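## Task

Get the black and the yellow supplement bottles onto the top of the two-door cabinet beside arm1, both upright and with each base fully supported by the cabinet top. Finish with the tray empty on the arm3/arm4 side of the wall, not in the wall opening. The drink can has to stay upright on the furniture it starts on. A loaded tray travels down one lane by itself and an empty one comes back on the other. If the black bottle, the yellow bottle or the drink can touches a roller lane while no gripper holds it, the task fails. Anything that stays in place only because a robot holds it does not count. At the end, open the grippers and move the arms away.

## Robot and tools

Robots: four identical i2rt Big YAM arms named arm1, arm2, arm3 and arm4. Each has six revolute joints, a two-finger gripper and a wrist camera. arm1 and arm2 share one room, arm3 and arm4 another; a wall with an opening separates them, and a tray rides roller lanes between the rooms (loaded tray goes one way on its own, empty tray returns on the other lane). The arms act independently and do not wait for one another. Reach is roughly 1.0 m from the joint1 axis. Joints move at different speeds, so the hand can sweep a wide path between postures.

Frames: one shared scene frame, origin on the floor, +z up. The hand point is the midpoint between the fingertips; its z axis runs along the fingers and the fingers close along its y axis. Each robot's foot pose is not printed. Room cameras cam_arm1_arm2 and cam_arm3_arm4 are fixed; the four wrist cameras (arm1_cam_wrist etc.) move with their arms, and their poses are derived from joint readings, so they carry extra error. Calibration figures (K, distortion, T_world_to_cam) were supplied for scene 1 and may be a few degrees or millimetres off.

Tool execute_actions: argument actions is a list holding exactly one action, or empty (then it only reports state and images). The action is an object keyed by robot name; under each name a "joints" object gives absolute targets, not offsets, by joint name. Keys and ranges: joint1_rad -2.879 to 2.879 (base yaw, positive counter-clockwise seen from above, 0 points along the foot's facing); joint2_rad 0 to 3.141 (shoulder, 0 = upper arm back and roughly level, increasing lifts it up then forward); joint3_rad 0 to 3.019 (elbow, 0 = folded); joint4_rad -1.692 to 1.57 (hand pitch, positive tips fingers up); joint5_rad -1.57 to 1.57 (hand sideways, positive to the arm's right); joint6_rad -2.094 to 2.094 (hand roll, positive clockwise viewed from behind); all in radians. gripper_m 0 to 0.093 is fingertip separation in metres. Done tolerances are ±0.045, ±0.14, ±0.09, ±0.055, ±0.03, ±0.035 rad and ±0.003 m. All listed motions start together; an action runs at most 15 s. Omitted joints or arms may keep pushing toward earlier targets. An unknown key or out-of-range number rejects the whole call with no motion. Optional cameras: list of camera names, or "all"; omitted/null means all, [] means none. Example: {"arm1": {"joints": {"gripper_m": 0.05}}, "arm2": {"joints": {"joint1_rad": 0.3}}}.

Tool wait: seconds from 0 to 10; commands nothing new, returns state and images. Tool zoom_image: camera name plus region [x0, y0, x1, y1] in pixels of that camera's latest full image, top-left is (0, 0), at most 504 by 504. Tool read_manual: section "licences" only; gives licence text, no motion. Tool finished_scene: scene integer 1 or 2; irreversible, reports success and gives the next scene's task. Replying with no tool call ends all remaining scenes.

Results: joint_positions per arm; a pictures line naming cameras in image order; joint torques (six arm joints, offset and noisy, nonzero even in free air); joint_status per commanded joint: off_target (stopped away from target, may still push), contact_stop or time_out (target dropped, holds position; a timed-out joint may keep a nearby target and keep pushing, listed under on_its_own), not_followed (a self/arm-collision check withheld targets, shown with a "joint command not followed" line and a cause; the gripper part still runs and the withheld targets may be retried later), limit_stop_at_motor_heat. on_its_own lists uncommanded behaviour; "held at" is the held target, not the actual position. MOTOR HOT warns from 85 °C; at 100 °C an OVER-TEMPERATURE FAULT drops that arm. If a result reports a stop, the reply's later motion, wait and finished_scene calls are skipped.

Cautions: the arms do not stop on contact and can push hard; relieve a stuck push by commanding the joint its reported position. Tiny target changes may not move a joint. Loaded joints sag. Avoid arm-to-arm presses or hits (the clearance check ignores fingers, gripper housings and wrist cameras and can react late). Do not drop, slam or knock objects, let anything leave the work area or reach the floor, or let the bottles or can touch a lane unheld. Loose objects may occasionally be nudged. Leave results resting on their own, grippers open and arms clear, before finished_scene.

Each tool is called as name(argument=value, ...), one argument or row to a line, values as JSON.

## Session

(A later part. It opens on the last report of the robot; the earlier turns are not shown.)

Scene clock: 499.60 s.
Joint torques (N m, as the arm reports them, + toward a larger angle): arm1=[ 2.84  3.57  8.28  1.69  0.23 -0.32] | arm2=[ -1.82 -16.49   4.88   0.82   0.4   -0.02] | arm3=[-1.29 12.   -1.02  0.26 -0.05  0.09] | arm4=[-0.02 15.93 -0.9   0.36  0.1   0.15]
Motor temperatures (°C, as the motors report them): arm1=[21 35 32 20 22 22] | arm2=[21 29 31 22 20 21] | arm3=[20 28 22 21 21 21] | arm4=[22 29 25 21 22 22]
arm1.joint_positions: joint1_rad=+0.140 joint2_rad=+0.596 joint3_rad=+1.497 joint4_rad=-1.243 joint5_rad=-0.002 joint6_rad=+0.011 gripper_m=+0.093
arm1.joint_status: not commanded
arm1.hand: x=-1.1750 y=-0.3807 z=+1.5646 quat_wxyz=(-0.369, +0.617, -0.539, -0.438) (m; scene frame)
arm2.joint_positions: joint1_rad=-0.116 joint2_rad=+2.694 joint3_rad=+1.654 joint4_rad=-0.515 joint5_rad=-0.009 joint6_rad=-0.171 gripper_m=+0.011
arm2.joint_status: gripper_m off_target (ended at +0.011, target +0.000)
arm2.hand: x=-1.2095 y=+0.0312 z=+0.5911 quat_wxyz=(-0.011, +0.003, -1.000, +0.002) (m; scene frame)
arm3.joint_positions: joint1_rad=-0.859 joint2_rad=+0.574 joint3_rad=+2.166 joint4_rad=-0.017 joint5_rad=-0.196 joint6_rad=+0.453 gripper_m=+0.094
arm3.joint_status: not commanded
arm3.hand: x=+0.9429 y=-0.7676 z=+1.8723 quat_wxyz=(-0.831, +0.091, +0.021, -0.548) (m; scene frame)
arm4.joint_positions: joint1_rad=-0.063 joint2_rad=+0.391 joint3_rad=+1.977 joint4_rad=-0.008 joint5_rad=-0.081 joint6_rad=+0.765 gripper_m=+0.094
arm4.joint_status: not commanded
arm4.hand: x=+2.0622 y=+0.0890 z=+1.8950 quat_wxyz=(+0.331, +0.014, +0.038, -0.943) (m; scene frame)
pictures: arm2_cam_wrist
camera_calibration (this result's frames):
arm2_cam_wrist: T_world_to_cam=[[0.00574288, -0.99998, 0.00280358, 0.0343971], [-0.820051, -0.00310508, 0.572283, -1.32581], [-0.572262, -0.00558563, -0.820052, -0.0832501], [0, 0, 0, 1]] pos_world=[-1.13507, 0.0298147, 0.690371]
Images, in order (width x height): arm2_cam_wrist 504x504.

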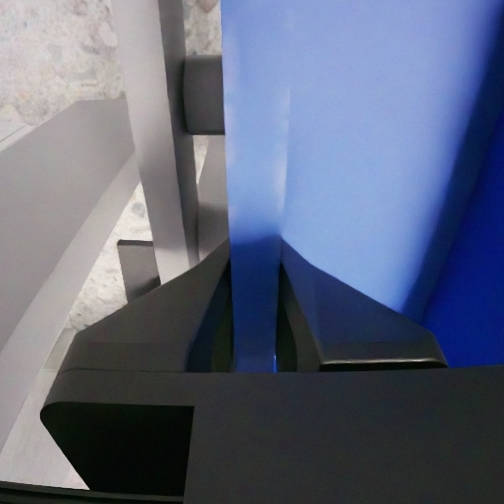

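execute_actions(
  actions=[
    {"arm2": {"joints": {"joint2_rad": 2.5, "joint4_rad": -0.6}}},
  ],
  cameras=["arm1_cam_wrist"],
)

execute_actions(
  actions=[
    {"arm2": {"joints": {"joint2_rad": 2.21, "joint3_rad": 1.63, "joint4_rad": -1.115}}},
  ],
  cameras=["arm1_cam_wrist", "arm2_cam_wrist", "cam_arm1_arm2"],
)

Scene clock: 516.50 s.
Joint torques (N m, as the arm reports them, + toward a larger angle): arm1=[ 2.58  3.82  8.35  1.75  0.2  -0.32] | arm2=[ -1.78 -16.78   6.68   0.88   0.23  -0.02] | arm3=[-1.34 12.16 -0.73  0.29 -0.1   0.05] | arm4=[ 0.62 15.92 -0.79  0.46  0.11  0.14]
Motor temperatures (°C, as the motors report them): arm1=[21 33 32 20 22 22] | arm2=[21 30 31 22 20 21] | arm3=[20 28 22 21 21 21] | arm4=[22 29 25 21 22 22]
arm1.joint_positions: joint1_rad=+0.140 joint2_rad=+0.596 joint3_rad=+1.497 joint4_rad=-1.243 joint5_rad=-0.002 joint6_rad=+0.011 gripper_m=+0.093
arm1.joint_status: not commanded
arm1.hand: x=-1.1750 y=-0.3807 z=+1.5646 quat_wxyz=(-0.369, +0.617, -0.539, -0.438) (m; scene frame)
arm2.joint_positions: joint1_rad=-0.116 joint2_rad=+2.497 joint3_rad=+1.649 joint4_rad=-0.598 joint5_rad=-0.005 joint6_rad=-0.171 gripper_m=+0.011
arm2.joint_status: all done
arm2.hand: x=-1.1521 y=+0.0220 z=+0.7072 quat_wxyz=(-0.065, +0.004, -0.998, +0.013) (m; scene frame)
arm3.joint_positions: joint1_rad=-0.859 joint2_rad=+0.574 joint3_rad=+2.166 joint4_rad=-0.017 joint5_rad=-0.196 joint6_rad=+0.453 gripper_m=+0.094
arm3.joint_status: not commanded
arm3.hand: x=+0.9429 y=-0.7676 z=+1.8723 quat_wxyz=(-0.831, +0.091, +0.021, -0.548) (m; scene frame)
arm4.joint_positions: joint1_rad=-0.063 joint2_rad=+0.391 joint3_rad=+1.977 joint4_rad=-0.008 joint5_rad=-0.081 joint6_rad=+0.765 gripper_m=+0.094
arm4.joint_status: not commanded
arm4.hand: x=+2.0622 y=+0.0890 z=+1.8950 quat_wxyz=(+0.331, +0.014, +0.038, -0.943) (m; scene frame)
pictures: arm1_cam_wrist
camera_calibration (this result's frames):
arm1_cam_wrist: T_world_to_cam=[[0.990849, 0.13494, -0.00300189, 1.21887], [0.109378, -0.815789, -0.567913, 0.715884], [-0.079083, 0.562388, -0.823083, 1.53332], [0, 0, 0, 1]] pos_world=[-1.16476, -0.442786, 1.67227]
Images, in order (width x height): arm1_cam_wrist 504x504.

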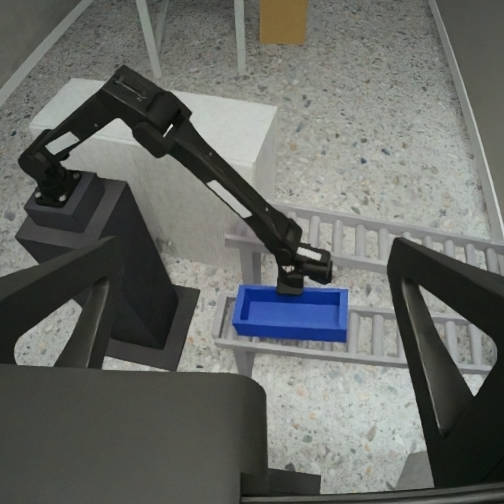

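Scene clock: 517.87 s.
Joint torques (N m, as the arm reports them, + toward a larger angle): arm1=[ 2.65  3.65  8.26  1.65  0.21 -0.33] | arm2=[ -1.76 -15.97   7.49   0.01   0.22   0.  ] | arm3=[-1.29 11.05 -1.07  0.19 -0.02  0.11] | arm4=[ 0.08 16.24 -0.88  0.33  0.15  0.13]
Motor temperatures (°C, as the motors report them): arm1=[21 33 32 20 22 22] | arm2=[21 30 31 22 20 21] | arm3=[20 28 22 21 21 21] | arm4=[22 29 25 21 22 22]
arm1.joint_positions: joint1_rad=+0.140 joint2_rad=+0.596 joint3_rad=+1.497 joint4_rad=-1.243 joint5_rad=-0.002 joint6_rad=+0.011 gripper_m=+0.093
arm1.joint_status: not commanded
arm1.hand: x=-1.1750 y=-0.3807 z=+1.5646 quat_wxyz=(-0.369, +0.617, -0.539, -0.438) (m; scene frame)
arm2.joint_positions: joint1_rad=-0.116 joint2_rad=+2.211 joint3_rad=+1.613 joint4_rad=-1.107 joint5_rad=-0.005 joint6_rad=-0.172 gripper_m=+0.011
arm2.joint_status: all done
arm2.hand: x=-1.2152 y=+0.0339 z=+0.8686 quat_wxyz=(+0.062, +0.004, -0.998, -0.008) (m; scene frame)
arm3.joint_positions: joint1_rad=-0.859 joint2_rad=+0.574 joint3_rad=+2.166 joint4_rad=-0.017 joint5_rad=-0.196 joint6_rad=+0.453 gripper_m=+0.094
arm3.joint_status: not commanded
arm3.hand: x=+0.9429 y=-0.7676 z=+1.8723 quat_wxyz=(-0.831, +0.091, +0.021, -0.548) (m; scene frame)
arm4.joint_positions: joint1_rad=-0.063 joint2_rad=+0.391 joint3_rad=+1.977 joint4_rad=-0.008 joint5_rad=-0.081 joint6_rad=+0.765 gripper_m=+0.094
arm4.joint_status: not commanded
arm4.hand: x=+2.0622 y=+0.0890 z=+1.8950 quat_wxyz=(+0.331, +0.014, +0.038, -0.943) (m; scene frame)
pictures: arm1_cam_wrist, arm2_cam_wrist, cam_arm1_arm2
camera_calibration (this result's frames):
arm1_cam_wrist: T_world_to_cam=[[0.990849, 0.13494, -0.00300189, 1.21887], [0.109378, -0.815789, -0.567913, 0.715884], [-0.079083, 0.562388, -0.823083, 1.53332], [0, 0, 0, 1]] pos_world=[-1.16476, -0.442786, 1.67227]
arm2_cam_wrist: T_world_to_cam=[[0.00454941, -0.999816, -0.0186371, 0.0534628], [-0.727134, -0.0161017, 0.686306, -1.475], [-0.68648, 0.0104294, -0.727074, -0.0790771], [0, 0, 0, 1]] pos_world=[-1.12705, 0.0305276, 0.955802]
Images, in order (width x height): arm1_cam_wrist 504x504, arm2_cam_wrist 504x504, cam_arm1_arm2 896x504.

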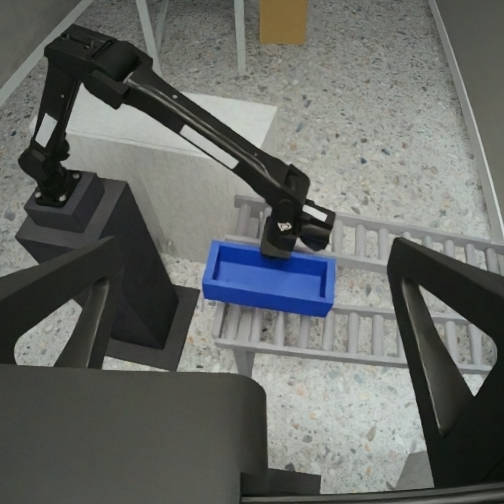

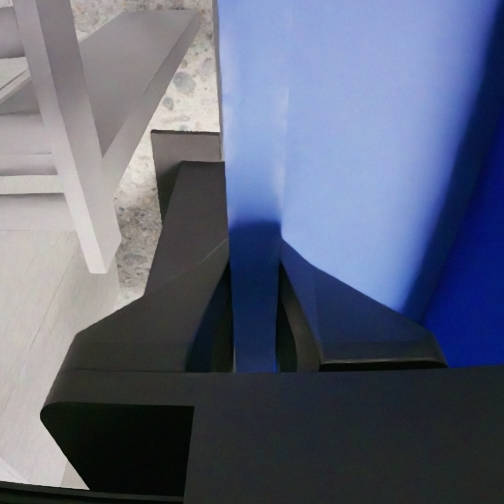

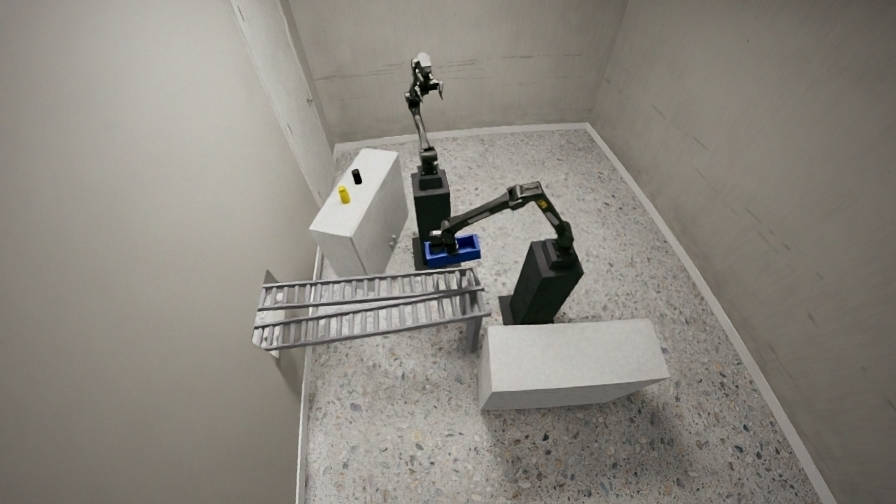

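execute_actions(
  actions=[
    {"arm2": {"joints": {"joint1_rad": 0.307, "joint2_rad": 2.305, "joint3_rad": 1.793, "joint4_rad": -1.178, "joint5_rad": -0.04, "joint6_rad": 0.265}}},
  ],
  cameras=["arm1_cam_wrist", "arm2_cam_wrist", "cam_arm1_arm2"],
)

Scene clock: 531.67 s.
Joint torques (N m, as the arm reports them, + toward a larger angle): arm1=[ 2.64  3.92  8.24  1.69  0.18 -0.29] | arm2=[ -1.06 -17.75   8.89  -0.16   0.08   0.23] | arm3=[-1.14 13.23 -1.09  0.21 -0.02  0.07] | arm4=[ 0.05 16.26 -0.78  0.37  0.1   0.15]
Motor temperatures (°C, as the motors report them): arm1=[21 32 32 20 22 22] | arm2=[21 31 33 22 20 21] | arm3=[20 28 22 21 21 21] | arm4=[22 30 25 21 22 22]
arm1.joint_positions: joint1_rad=+0.140 joint2_rad=+0.596 joint3_rad=+1.497 joint4_rad=-1.243 joint5_rad=-0.002 joint6_rad=+0.011 gripper_m=+0.093
arm1.joint_status: not commanded
arm1.hand: x=-1.1750 y=-0.3807 z=+1.5646 quat_wxyz=(-0.369, +0.617, -0.539, -0.438) (m; scene frame)
arm2.joint_positions: joint1_rad=+0.307 joint2_rad=+2.316 joint3_rad=+1.760 joint4_rad=-1.167 joint5_rad=-0.042 joint6_rad=+0.253 gripper_m=+0.011
arm2.joint_status: all done
arm2.hand: x=-1.1998 y=+0.2935 z=+0.8490 quat_wxyz=(+0.076, +0.001, -0.997, +0.004) (m; scene frame)
arm3.joint_positions: joint1_rad=-0.859 joint2_rad=+0.574 joint3_rad=+2.166 joint4_rad=-0.017 joint5_rad=-0.196 joint6_rad=+0.453 gripper_m=+0.094
arm3.joint_status: not commanded
arm3.hand: x=+0.9429 y=-0.7676 z=+1.8723 quat_wxyz=(-0.831, +0.091, +0.021, -0.548) (m; scene frame)
arm4.joint_positions: joint1_rad=-0.063 joint2_rad=+0.391 joint3_rad=+1.977 joint4_rad=-0.008 joint5_rad=-0.081 joint6_rad=+0.765 gripper_m=+0.094
arm4.joint_status: not commanded
arm4.hand: x=+2.0622 y=+0.0890 z=+1.8950 quat_wxyz=(+0.331, +0.014, +0.038, -0.943) (m; scene frame)
pictures: arm1_cam_wrist, arm2_cam_wrist, cam_arm1_arm2
camera_calibration (this result's frames):
arm1_cam_wrist: T_world_to_cam=[[0.990849, 0.13494, -0.00300189, 1.21887], [0.109378, -0.815789, -0.567913, 0.715884], [-0.079083, 0.562388, -0.823083, 1.53332], [0, 0, 0, 1]] pos_world=[-1.16476, -0.442786, 1.67227]
arm2_cam_wrist: T_world_to_cam=[[0.00122828, -0.999975, 0.00696627, 0.286974], [-0.707633, 0.00405308, 0.706568, -1.44587], [-0.706579, -0.00579742, -0.70761, -0.121329], [0, 0, 0, 1]] pos_world=[-1.10923, 0.292124, 0.933755]
Images, in order (width x height): arm1_cam_wrist 504x504, arm2_cam_wrist 504x504, cam_arm1_arm2 896x504.

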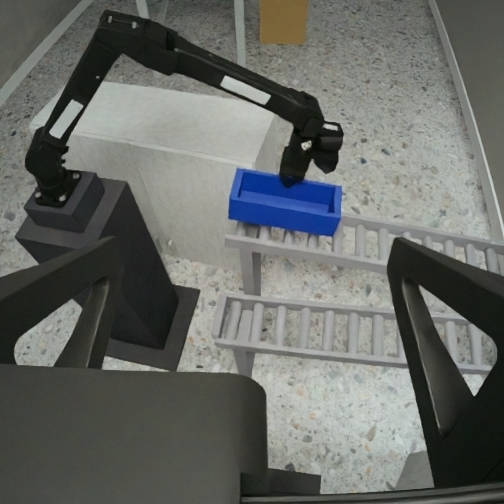

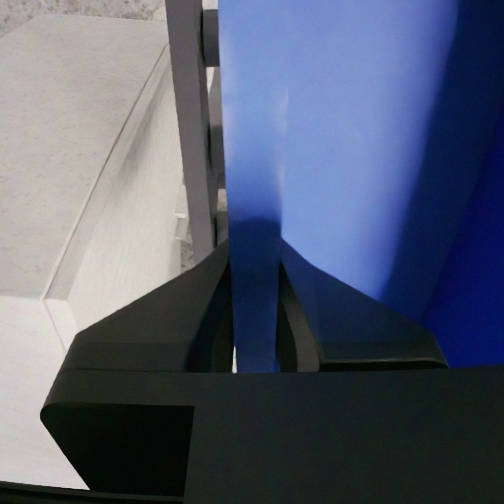

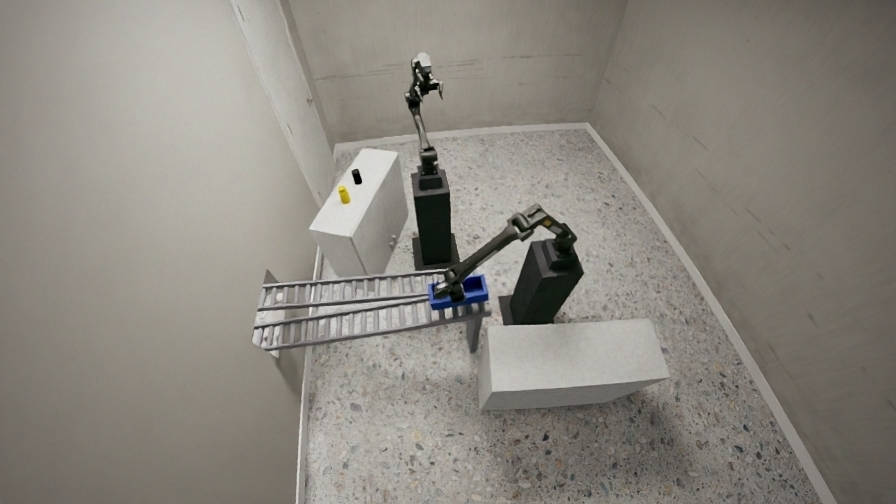

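execute_actions(
  actions=[],
)

Scene clock: 543.63 s.
Joint torques (N m, as the arm reports them, + toward a larger angle): arm1=[ 2.51  3.39  8.25  1.73  0.17 -0.34] | arm2=[ -1.25 -17.83   8.92  -0.16   0.08   0.22] | arm3=[-1.09 12.52 -0.98  0.54 -0.02  0.14] | arm4=[-0.41 16.41 -0.85  0.31  0.09  0.11]
Motor temperatures (°C, as the motors report them): arm1=[21 32 32 20 22 22] | arm2=[21 32 34 22 20 21] | arm3=[20 28 22 21 21 21] | arm4=[22 30 25 21 22 22]
arm1.joint_positions: joint1_rad=+0.140 joint2_rad=+0.596 joint3_rad=+1.497 joint4_rad=-1.243 joint5_rad=-0.002 joint6_rad=+0.011 gripper_m=+0.093
arm1.joint_status: not commanded
arm1.hand: x=-1.1750 y=-0.3807 z=+1.5646 quat_wxyz=(-0.369, +0.617, -0.539, -0.438) (m; scene frame)
arm2.joint_positions: joint1_rad=+0.307 joint2_rad=+2.316 joint3_rad=+1.760 joint4_rad=-1.167 joint5_rad=-0.042 joint6_rad=+0.253 gripper_m=+0.011
arm2.joint_status: all done
arm2.hand: x=-1.1998 y=+0.2935 z=+0.8490 quat_wxyz=(+0.076, +0.001, -0.997, +0.004) (m; scene frame)
arm3.joint_positions: joint1_rad=-0.859 joint2_rad=+0.574 joint3_rad=+2.166 joint4_rad=-0.017 joint5_rad=-0.196 joint6_rad=+0.453 gripper_m=+0.094
arm3.joint_status: not commanded
arm3.hand: x=+0.9429 y=-0.7676 z=+1.8723 quat_wxyz=(-0.831, +0.091, +0.021, -0.548) (m; scene frame)
arm4.joint_positions: joint1_rad=-0.063 joint2_rad=+0.391 joint3_rad=+1.977 joint4_rad=-0.008 joint5_rad=-0.081 joint6_rad=+0.765 gripper_m=+0.094
arm4.joint_status: not commanded
arm4.hand: x=+2.0622 y=+0.0890 z=+1.8950 quat_wxyz=(+0.331, +0.014, +0.038, -0.943) (m; scene frame)
pictures: arm1_cam_wrist, arm2_cam_wrist, arm3_cam_wrist, arm4_cam_wrist, cam_arm1_arm2, cam_arm3_arm4
camera_calibration (this result's frames):
arm1_cam_wrist: T_world_to_cam=[[0.990849, 0.13494, -0.00300189, 1.21887], [0.109378, -0.815789, -0.567913, 0.715884], [-0.079083, 0.562388, -0.823083, 1.53332], [0, 0, 0, 1]] pos_world=[-1.16476, -0.442786, 1.67227]
arm2_cam_wrist: T_world_to_cam=[[0.00122828, -0.999975, 0.00696627, 0.286974], [-0.707633, 0.00405308, 0.706568, -1.44587], [-0.706579, -0.00579742, -0.70761, -0.121329], [0, 0, 0, 1]] pos_world=[-1.10923, 0.292124, 0.933755]
arm3_cam_wrist: T_world_to_cam=[[0.908662, -0.376955, 0.17955, -1.48417], [0.399811, 0.661586, -0.634394, 1.32006], [0.12035, 0.648236, 0.751868, -0.898864], [0, 0, 0, 1]] pos_world=[0.929015, -0.850125, 1.77975]
arm4_cam_wrist: T_world_to_cam=[[-0.622239, 0.781161, 0.0510499, 1.11542], [-0.633466, -0.464131, -0.619115, 2.52376], [-0.459935, -0.417575, 0.78364, -0.373036], [0, 0, 0, 1]] pos_world=[2.1212, 0.144259, 1.79788]
Images, in order (width x height): arm1_cam_wrist 504x504, arm2_cam_wrist 504x504, arm3_cam_wrist 504x504, arm4_cam_wrist 504x504, cam_arm1_arm2 896x504, cam_arm3_arm4 896x504.

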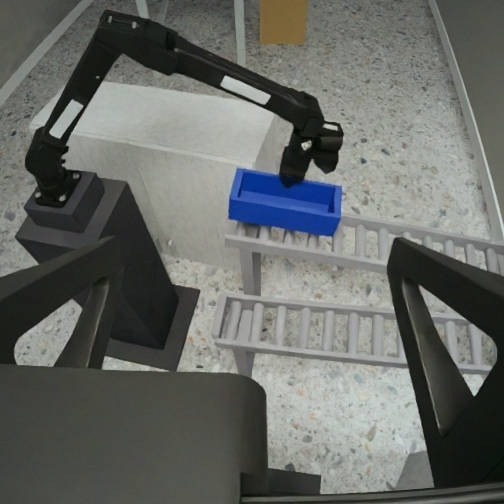

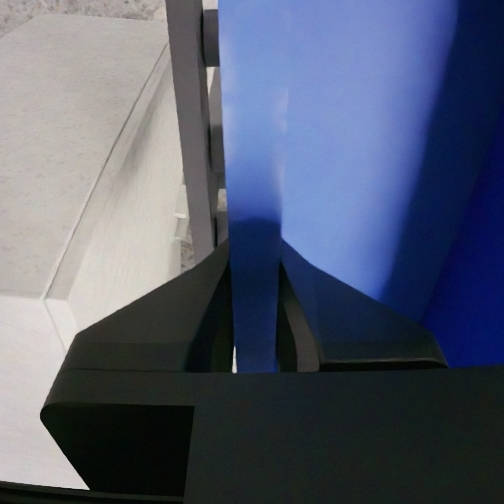

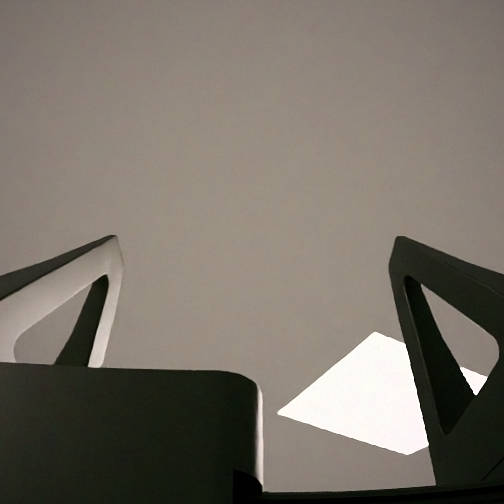

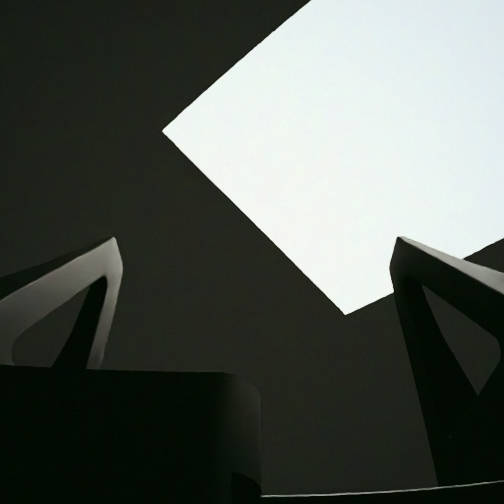

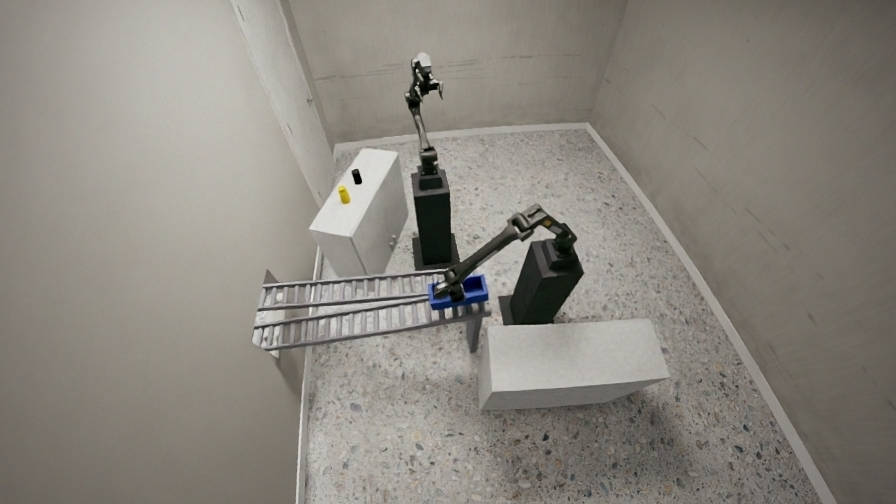

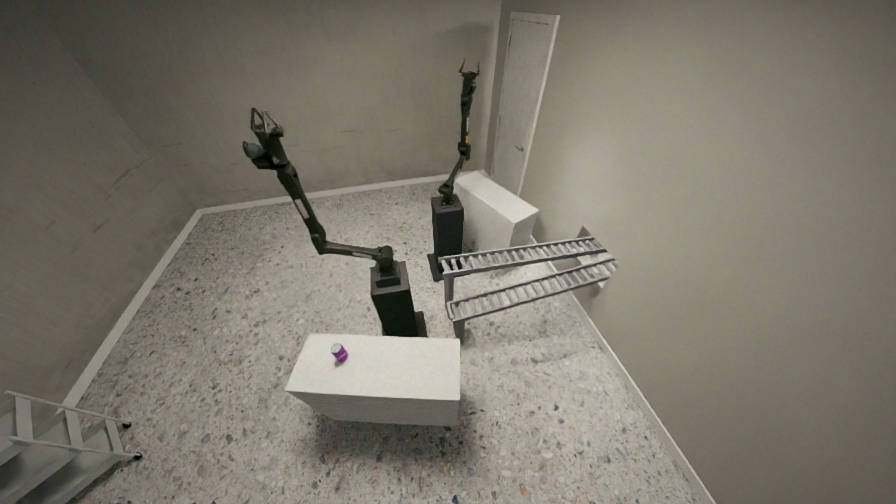

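zoom_image(
  camera="arm1_cam_wrist",
  region=[190, 120, 410, 300],
)

zoom_image(
  camera="cam_arm1_arm2",
  region=[380, 240, 540, 350],
)

Region (190, 120, 410, 300) of arm1_cam_wrist's 504x504 image, scaled by 2.291, with more detail than that image has; it fills the top 412 rows of this view, and the rest is white.

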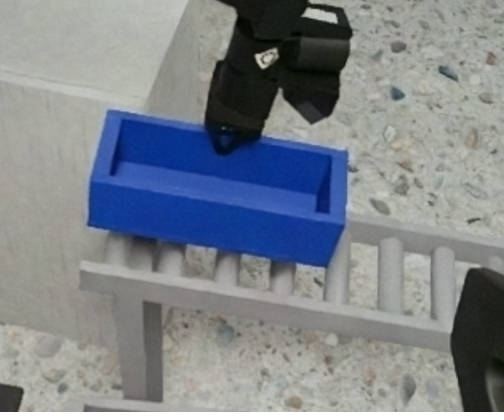

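Region (380, 240, 540, 350) of cam_arm1_arm2's 896x504 image, scaled by 3.150, with more detail than that image has; it fills the top 346 rows of this view, and the rest is white.

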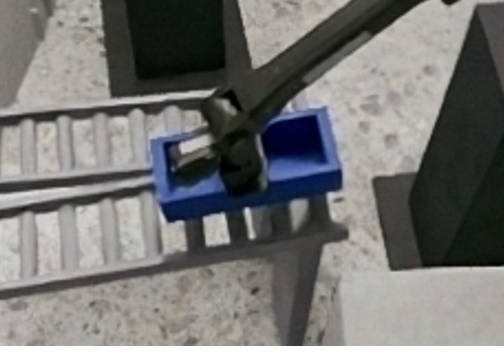

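execute_actions(
  actions=[
    {"arm2": {"joints": {"joint1_rad": 0.324, "joint2_rad": 2.37, "joint3_rad": 1.793, "joint4_rad": -1.10, "joint5_rad": -0.04, "joint6_rad": 0.282}}},
  ],
  cameras=["arm1_cam_wrist", "arm2_cam_wrist", "cam_arm1_arm2"],
)

Scene clock: 558.40 s.
Joint torques (N m, as the arm reports them, + toward a larger angle): arm1=[ 2.76  3.35  8.27  1.75  0.19 -0.35] | arm2=[ -1.1  -17.68   8.69   0.5    0.07   0.22] | arm3=[-1.36 12.39 -0.95  0.19 -0.03  0.1 ] | arm4=[-0.07 15.59 -0.88  0.42  0.12  0.16]
Motor temperatures (°C, as the motors report them): arm1=[21 32 32 20 22 22] | arm2=[21 33 35 22 20 21] | arm3=[20 28 22 21 21 21] | arm4=[22 30 25 21 22 22]
arm1.joint_positions: joint1_rad=+0.140 joint2_rad=+0.596 joint3_rad=+1.497 joint4_rad=-1.243 joint5_rad=-0.002 joint6_rad=+0.011 gripper_m=+0.093
arm1.joint_status: not commanded
arm1.hand: x=-1.1750 y=-0.3807 z=+1.5646 quat_wxyz=(-0.369, +0.617, -0.539, -0.438) (m; scene frame)
arm2.joint_positions: joint1_rad=+0.321 joint2_rad=+2.376 joint3_rad=+1.760 joint4_rad=-1.104 joint5_rad=-0.042 joint6_rad=+0.271 gripper_m=+0.011
arm2.joint_status: all done
arm2.hand: x=-1.2005 y=+0.3014 z=+0.8108 quat_wxyz=(+0.075, -0.001, -0.997, +0.005) (m; scene frame)
arm3.joint_positions: joint1_rad=-0.859 joint2_rad=+0.574 joint3_rad=+2.166 joint4_rad=-0.017 joint5_rad=-0.196 joint6_rad=+0.453 gripper_m=+0.094
arm3.joint_status: not commanded
arm3.hand: x=+0.9429 y=-0.7676 z=+1.8723 quat_wxyz=(-0.831, +0.091, +0.021, -0.548) (m; scene frame)
arm4.joint_positions: joint1_rad=-0.063 joint2_rad=+0.391 joint3_rad=+1.977 joint4_rad=-0.008 joint5_rad=-0.081 joint6_rad=+0.765 gripper_m=+0.094
arm4.joint_status: not commanded
arm4.hand: x=+2.0622 y=+0.0890 z=+1.8950 quat_wxyz=(+0.331, +0.014, +0.038, -0.943) (m; scene frame)
pictures: arm1_cam_wrist, arm2_cam_wrist, cam_arm1_arm2
camera_calibration (this result's frames):
arm1_cam_wrist: T_world_to_cam=[[0.990849, 0.13494, -0.00300189, 1.21887], [0.109378, -0.815789, -0.567913, 0.715884], [-0.079083, 0.562388, -0.823083, 1.53332], [0, 0, 0, 1]] pos_world=[-1.16476, -0.442786, 1.67227]
arm2_cam_wrist: T_world_to_cam=[[-0.00275718, -0.999956, 0.00898544, 0.28869], [-0.709446, 0.00828857, 0.704711, -1.42135], [-0.704754, -0.00443167, -0.709438, -0.145625], [0, 0, 0, 1]] pos_world=[-1.11021, 0.299813, 0.895735]
Images, in order (width x height): arm1_cam_wrist 504x504, arm2_cam_wrist 504x504, cam_arm1_arm2 896x504.

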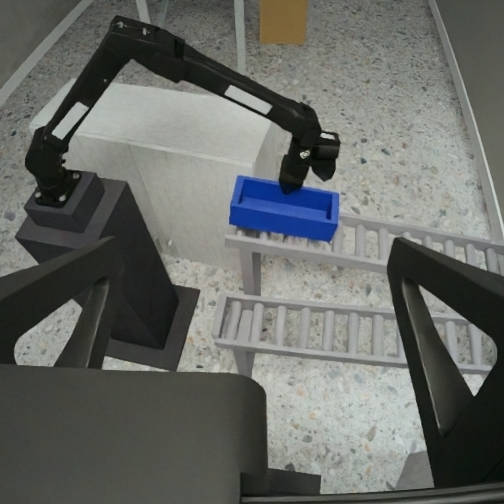

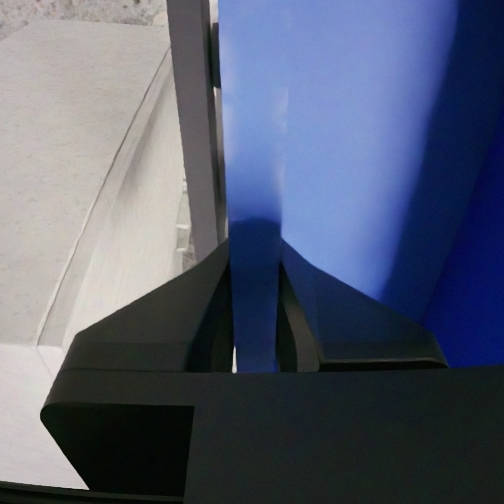

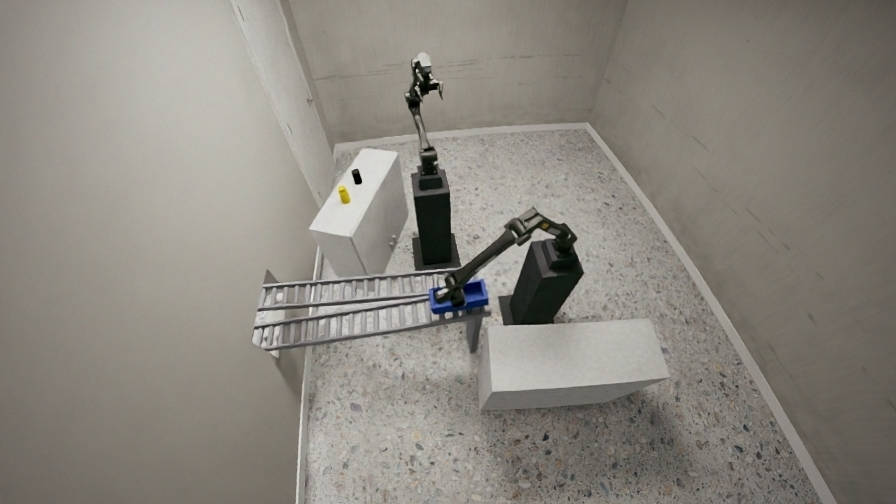

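zoom_image(
  camera="arm1_cam_wrist",
  region=[200, 150, 400, 290],
)

zoom_image(
  camera="cam_arm1_arm2",
  region=[400, 260, 520, 340],
)

Region (200, 150, 400, 290) of arm1_cam_wrist's 504x504 image, scaled by 2.520, with more detail than that image has; it fills the top 353 rows of this view, and the rest is white.

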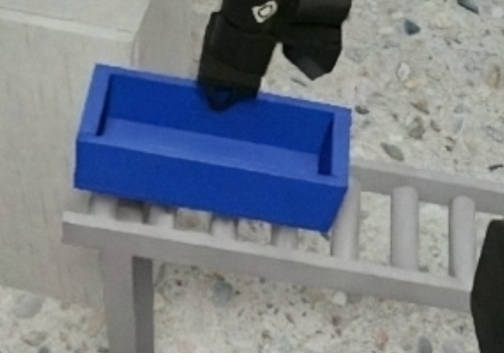

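Region (400, 260, 520, 340) of cam_arm1_arm2's 896x504 image, scaled by 4.200, with more detail than that image has.

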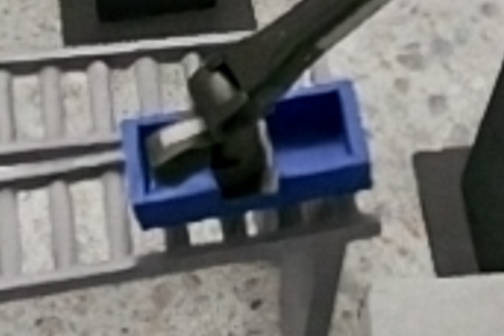

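execute_actions(
  actions=[
    {"arm2": {"joints": {"joint1_rad": 0.326, "joint2_rad": 2.417, "joint3_rad": 1.793, "joint4_rad": -1.053, "joint5_rad": -0.04, "joint6_rad": 0.282}}},
  ],
  cameras=["arm1_cam_wrist", "arm2_cam_wrist", "cam_arm1_arm2"],
)

Scene clock: 572.60 s.
Joint torques (N m, as the arm reports them, + toward a larger angle): arm1=[ 2.5   3.87  8.25  1.72  0.18 -0.31] | arm2=[ -0.74 -17.6    8.49   0.5    0.08   0.21] | arm3=[-2.02 12.11 -1.07  0.18 -0.01  0.11] | arm4=[-0.18 16.07 -0.89  0.31  0.13  0.13]
Motor temperatures (°C, as the motors report them): arm1=[21 31 32 20 22 22] | arm2=[21 34 35 22 20 21] | arm3=[20 28 22 21 21 21] | arm4=[22 30 25 21 22 22]
arm1.joint_positions: joint1_rad=+0.140 joint2_rad=+0.596 joint3_rad=+1.497 joint4_rad=-1.243 joint5_rad=-0.002 joint6_rad=+0.011 gripper_m=+0.093
arm1.joint_status: not commanded
arm1.hand: x=-1.1750 y=-0.3807 z=+1.5646 quat_wxyz=(-0.369, +0.617, -0.539, -0.438) (m; scene frame)
arm2.joint_positions: joint1_rad=+0.321 joint2_rad=+2.418 joint3_rad=+1.760 joint4_rad=-1.057 joint5_rad=-0.042 joint6_rad=+0.271 gripper_m=+0.011
arm2.joint_status: all done
arm2.hand: x=-1.2000 y=+0.3013 z=+0.7843 quat_wxyz=(+0.073, -0.001, -0.997, +0.004) (m; scene frame)
arm3.joint_positions: joint1_rad=-0.859 joint2_rad=+0.574 joint3_rad=+2.166 joint4_rad=-0.017 joint5_rad=-0.196 joint6_rad=+0.453 gripper_m=+0.094
arm3.joint_status: not commanded
arm3.hand: x=+0.9429 y=-0.7676 z=+1.8723 quat_wxyz=(-0.831, +0.091, +0.021, -0.548) (m; scene frame)
arm4.joint_positions: joint1_rad=-0.063 joint2_rad=+0.391 joint3_rad=+1.977 joint4_rad=-0.008 joint5_rad=-0.081 joint6_rad=+0.765 gripper_m=+0.094
arm4.joint_status: not commanded
arm4.hand: x=+2.0622 y=+0.0890 z=+1.8950 quat_wxyz=(+0.331, +0.014, +0.038, -0.943) (m; scene frame)
pictures: arm1_cam_wrist, arm2_cam_wrist, cam_arm1_arm2
camera_calibration (this result's frames):
arm1_cam_wrist: T_world_to_cam=[[0.990849, 0.13494, -0.00300189, 1.21887], [0.109378, -0.815789, -0.567913, 0.715884], [-0.079083, 0.562388, -0.823083, 1.53332], [0, 0, 0, 1]] pos_world=[-1.16476, -0.442786, 1.67227]
arm2_cam_wrist: T_world_to_cam=[[-0.0027395, -0.999968, 0.0075328, 0.289942], [-0.713062, 0.00723463, 0.701064, -1.40347], [-0.701096, -0.00345079, -0.713059, -0.157058], [0, 0, 0, 1]] pos_world=[-1.11008, 0.299544, 0.869748]
Images, in order (width x height): arm1_cam_wrist 504x504, arm2_cam_wrist 504x504, cam_arm1_arm2 896x504.

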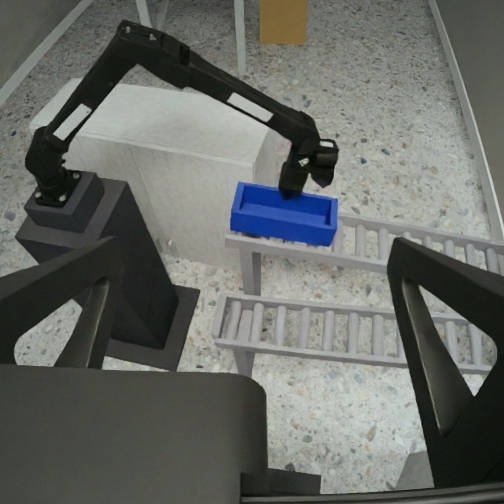

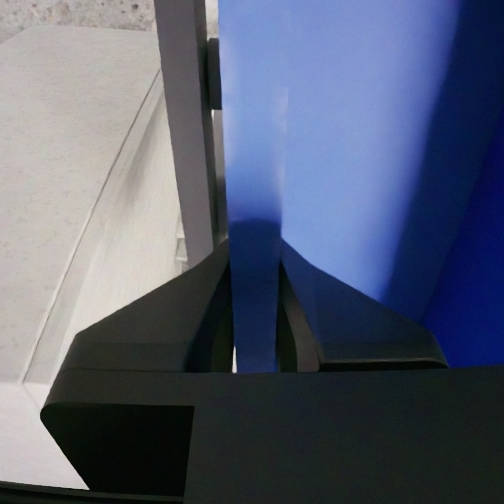

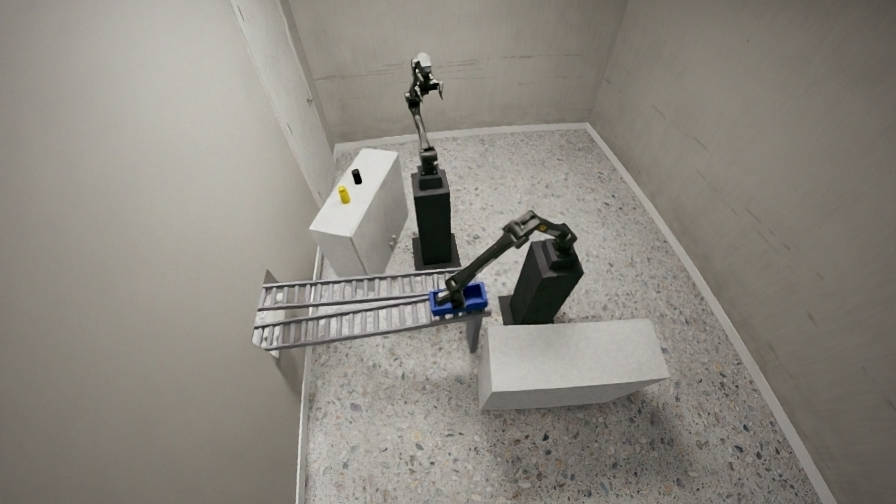

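zoom_image(
  camera="arm1_cam_wrist",
  region=[210, 170, 370, 280],
)

zoom_image(
  camera="cam_arm1_arm2",
  region=[400, 260, 520, 340],
)

Region (210, 170, 370, 280) of arm1_cam_wrist's 504x504 image, scaled by 3.150, with more detail than that image has; it fills the top 346 rows of this view, and the rest is white.

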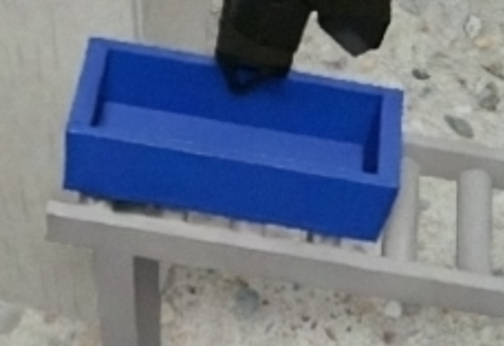

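Region (400, 260, 520, 340) of cam_arm1_arm2's 896x504 image, scaled by 4.200, with more detail than that image has.

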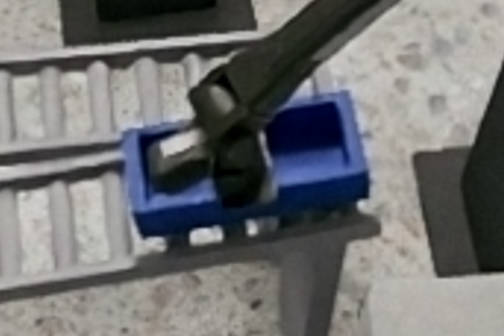

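execute_actions(
  actions=[
    {"arm2": {"joints": {"joint1_rad": 0.336, "joint2_rad": 2.44, "joint3_rad": 1.793, "joint4_rad": -1.032, "joint5_rad": -0.04, "joint6_rad": 0.29}}},
  ],
  cameras=["arm1_cam_wrist", "arm2_cam_wrist", "cam_arm1_arm2"],
)

Scene clock: 588.40 s.
Joint torques (N m, as the arm reports them, + toward a larger angle): arm1=[ 3.01  3.43  8.26  1.64  0.21 -0.3 ] | arm2=[ -0.63 -17.26   8.35   0.59   0.07   0.22] | arm3=[-1.34 12.59 -0.91  0.06 -0.05  0.13] | arm4=[ 0.18 15.22 -0.82  0.42  0.12  0.17]
Motor temperatures (°C, as the motors report them): arm1=[21 31 32 20 22 22] | arm2=[21 35 35 22 20 21] | arm3=[20 28 22 21 21 21] | arm4=[22 30 25 21 22 22]
arm1.joint_positions: joint1_rad=+0.140 joint2_rad=+0.596 joint3_rad=+1.497 joint4_rad=-1.243 joint5_rad=-0.002 joint6_rad=+0.011 gripper_m=+0.093
arm1.joint_status: not commanded
arm1.hand: x=-1.1750 y=-0.3807 z=+1.5646 quat_wxyz=(-0.369, +0.617, -0.539, -0.438) (m; scene frame)
arm2.joint_positions: joint1_rad=+0.332 joint2_rad=+2.433 joint3_rad=+1.760 joint4_rad=-1.037 joint5_rad=-0.042 joint6_rad=+0.279 gripper_m=+0.011
arm2.joint_status: all done
arm2.hand: x=-1.2014 y=+0.3081 z=+0.7744 quat_wxyz=(+0.070, +0.001, -0.998, +0.004) (m; scene frame)
arm3.joint_positions: joint1_rad=-0.859 joint2_rad=+0.574 joint3_rad=+2.166 joint4_rad=-0.017 joint5_rad=-0.196 joint6_rad=+0.453 gripper_m=+0.094
arm3.joint_status: not commanded
arm3.hand: x=+0.9429 y=-0.7676 z=+1.8723 quat_wxyz=(-0.831, +0.091, +0.021, -0.548) (m; scene frame)
arm4.joint_positions: joint1_rad=-0.063 joint2_rad=+0.391 joint3_rad=+1.977 joint4_rad=-0.008 joint5_rad=-0.081 joint6_rad=+0.765 gripper_m=+0.094
arm4.joint_status: not commanded
arm4.hand: x=+2.0622 y=+0.0890 z=+1.8950 quat_wxyz=(+0.331, +0.014, +0.038, -0.943) (m; scene frame)
pictures: arm1_cam_wrist, arm2_cam_wrist, cam_arm1_arm2
camera_calibration (this result's frames):
arm1_cam_wrist: T_world_to_cam=[[0.990849, 0.13494, -0.00300189, 1.21887], [0.109378, -0.815789, -0.567913, 0.715884], [-0.079083, 0.562388, -0.823083, 1.53332], [0, 0, 0, 1]] pos_world=[-1.16476, -0.442786, 1.67227]
arm2_cam_wrist: T_world_to_cam=[[0.00117332, -0.999973, 0.00731389, 0.301727], [-0.716384, 0.00426241, 0.697693, -1.39804], [-0.697705, -0.00605817, -0.71636, -0.157603], [0, 0, 0, 1]] pos_world=[-1.11185, 0.306723, 0.860296]
Images, in order (width x height): arm1_cam_wrist 504x504, arm2_cam_wrist 504x504, cam_arm1_arm2 896x504.

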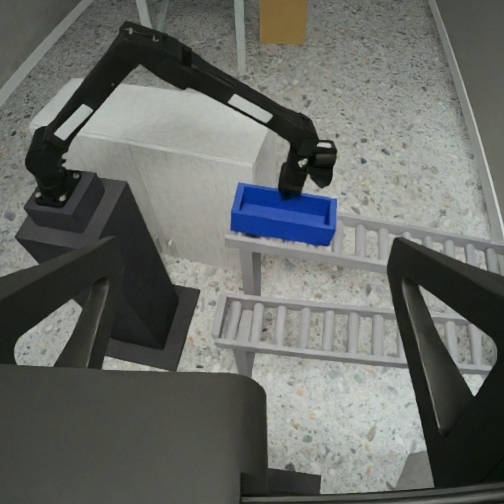

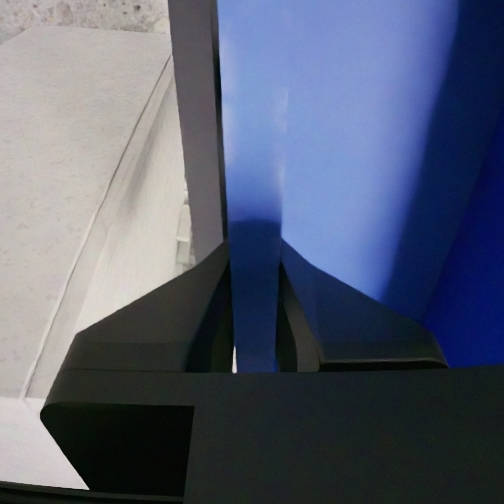

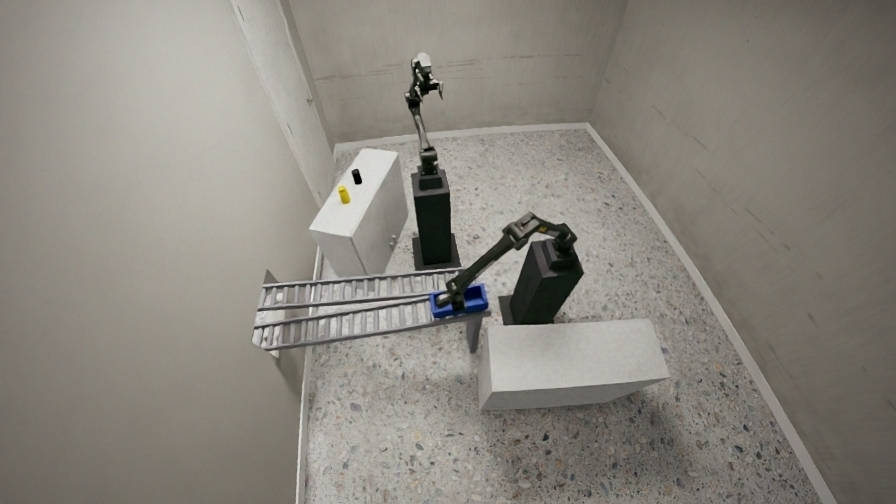

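zoom_image(
  camera="arm1_cam_wrist",
  region=[210, 170, 370, 280],
)

zoom_image(
  camera="cam_arm1_arm2",
  region=[400, 260, 520, 340],
)

Region (210, 170, 370, 280) of arm1_cam_wrist's 504x504 image, scaled by 3.150, with more detail than that image has; it fills the top 346 rows of this view, and the rest is white.

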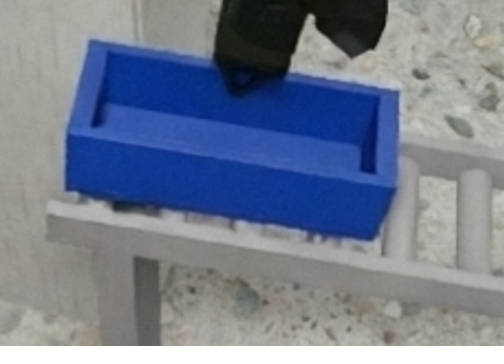

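Region (400, 260, 520, 340) of cam_arm1_arm2's 896x504 image, scaled by 4.200, with more detail than that image has.

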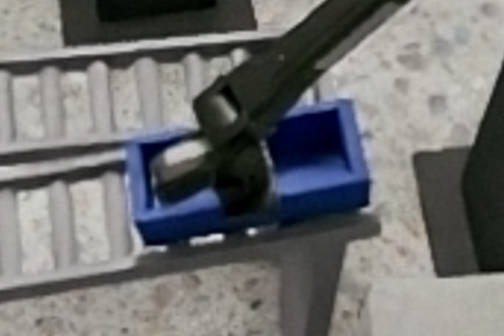

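execute_actions(
  actions=[
    {"arm2": {"joints": {"joint2_rad": 2.456, "joint4_rad": -1.017}}},
  ],
  cameras=["arm1_cam_wrist", "arm2_cam_wrist", "cam_arm1_arm2"],
)

Scene clock: 602.50 s.
Joint torques (N m, as the arm reports them, + toward a larger angle): arm1=[ 2.65  3.81  8.22  1.56  0.18 -0.35] | arm2=[ -0.87 -17.07   8.28   0.58   0.08   0.22] | arm3=[-1.69 12.05 -0.81  0.36  0.02  0.12] | arm4=[ 0.01 15.89 -0.78  0.22  0.1   0.16]
Motor temperatures (°C, as the motors report them): arm1=[21 31 32 20 22 22] | arm2=[21 35 35 22 20 21] | arm3=[20 28 22 21 21 21] | arm4=[22 30 25 21 22 22]
arm1.joint_positions: joint1_rad=+0.140 joint2_rad=+0.596 joint3_rad=+1.497 joint4_rad=-1.243 joint5_rad=-0.002 joint6_rad=+0.011 gripper_m=+0.093
arm1.joint_status: not commanded
arm1.hand: x=-1.1750 y=-0.3807 z=+1.5646 quat_wxyz=(-0.369, +0.617, -0.539, -0.438) (m; scene frame)
arm2.joint_positions: joint1_rad=+0.332 joint2_rad=+2.450 joint3_rad=+1.760 joint4_rad=-1.022 joint5_rad=-0.042 joint6_rad=+0.279 gripper_m=+0.011
arm2.joint_status: all done
arm2.hand: x=-1.2024 y=+0.3077 z=+0.7639 quat_wxyz=(+0.071, +0.001, -0.997, +0.005) (m; scene frame)
arm3.joint_positions: joint1_rad=-0.859 joint2_rad=+0.574 joint3_rad=+2.166 joint4_rad=-0.017 joint5_rad=-0.196 joint6_rad=+0.453 gripper_m=+0.094
arm3.joint_status: not commanded
arm3.hand: x=+0.9429 y=-0.7676 z=+1.8723 quat_wxyz=(-0.831, +0.091, +0.021, -0.548) (m; scene frame)
arm4.joint_positions: joint1_rad=-0.063 joint2_rad=+0.391 joint3_rad=+1.977 joint4_rad=-0.008 joint5_rad=-0.081 joint6_rad=+0.765 gripper_m=+0.094
arm4.joint_status: not commanded
arm4.hand: x=+2.0622 y=+0.0890 z=+1.8950 quat_wxyz=(+0.331, +0.014, +0.038, -0.943) (m; scene frame)
pictures: arm1_cam_wrist, arm2_cam_wrist, cam_arm1_arm2
camera_calibration (this result's frames):
arm1_cam_wrist: T_world_to_cam=[[0.990849, 0.13494, -0.00300189, 1.21887], [0.109378, -0.815789, -0.567913, 0.715884], [-0.079083, 0.562388, -0.823083, 1.53332], [0, 0, 0, 1]] pos_world=[-1.16476, -0.442786, 1.67227]
arm2_cam_wrist: T_world_to_cam=[[0.000789481, -0.999969, 0.00779395, 0.300535], [-0.715362, 0.0048813, 0.698737, -1.39123], [-0.698753, -0.00612714, -0.715337, -0.167922], [0, 0, 0, 1]] pos_world=[-1.11281, 0.306288, 0.849642]
Images, in order (width x height): arm1_cam_wrist 504x504, arm2_cam_wrist 504x504, cam_arm1_arm2 896x504.

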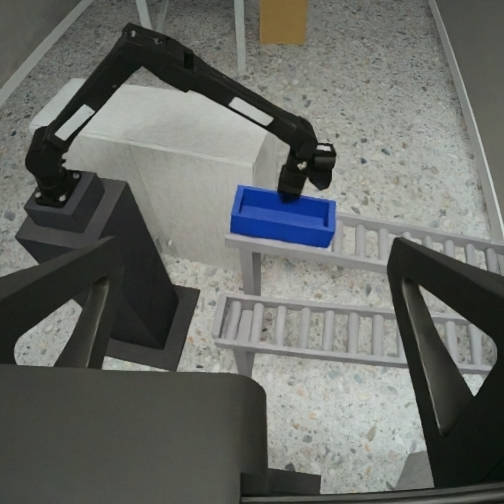

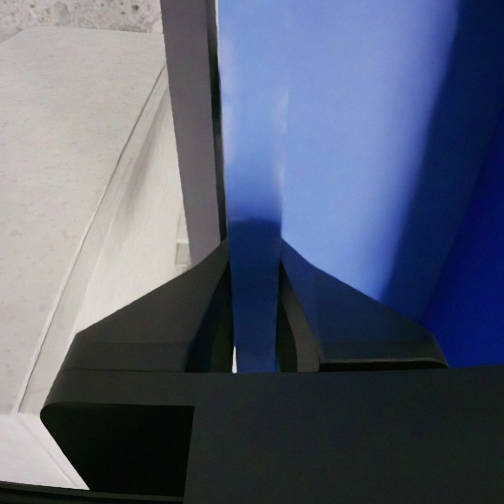

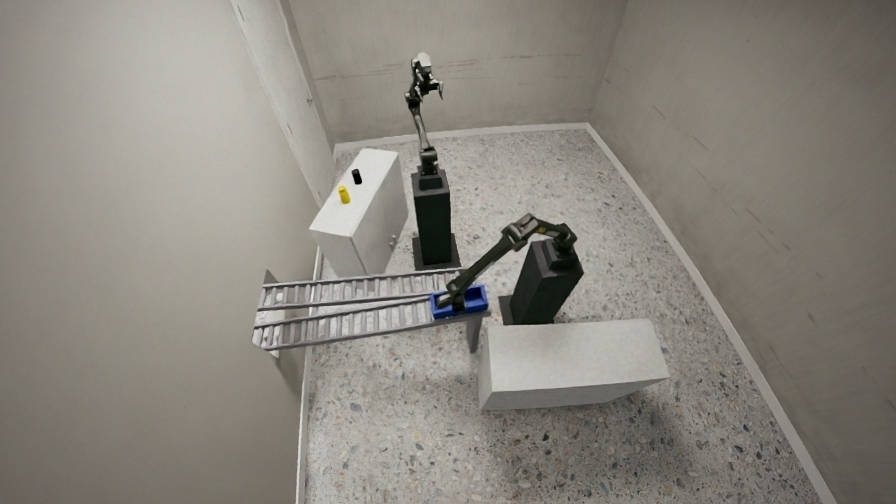

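zoom_image(
  camera="arm1_cam_wrist",
  region=[210, 170, 370, 280],
)

zoom_image(
  camera="cam_arm1_arm2",
  region=[400, 260, 520, 340],
)

Region (210, 170, 370, 280) of arm1_cam_wrist's 504x504 image, scaled by 3.150, with more detail than that image has; it fills the top 346 rows of this view, and the rest is white.

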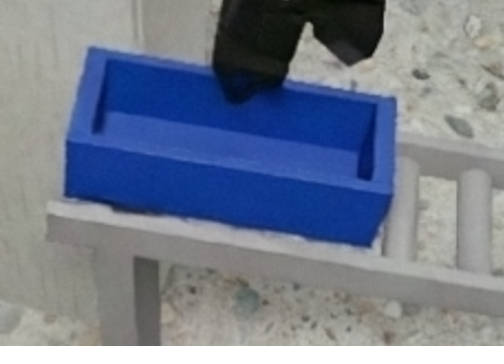

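Region (400, 260, 520, 340) of cam_arm1_arm2's 896x504 image, scaled by 4.200, with more detail than that image has.

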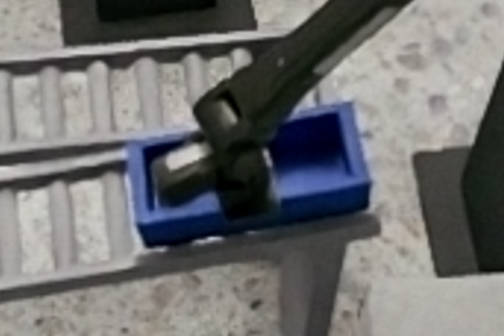

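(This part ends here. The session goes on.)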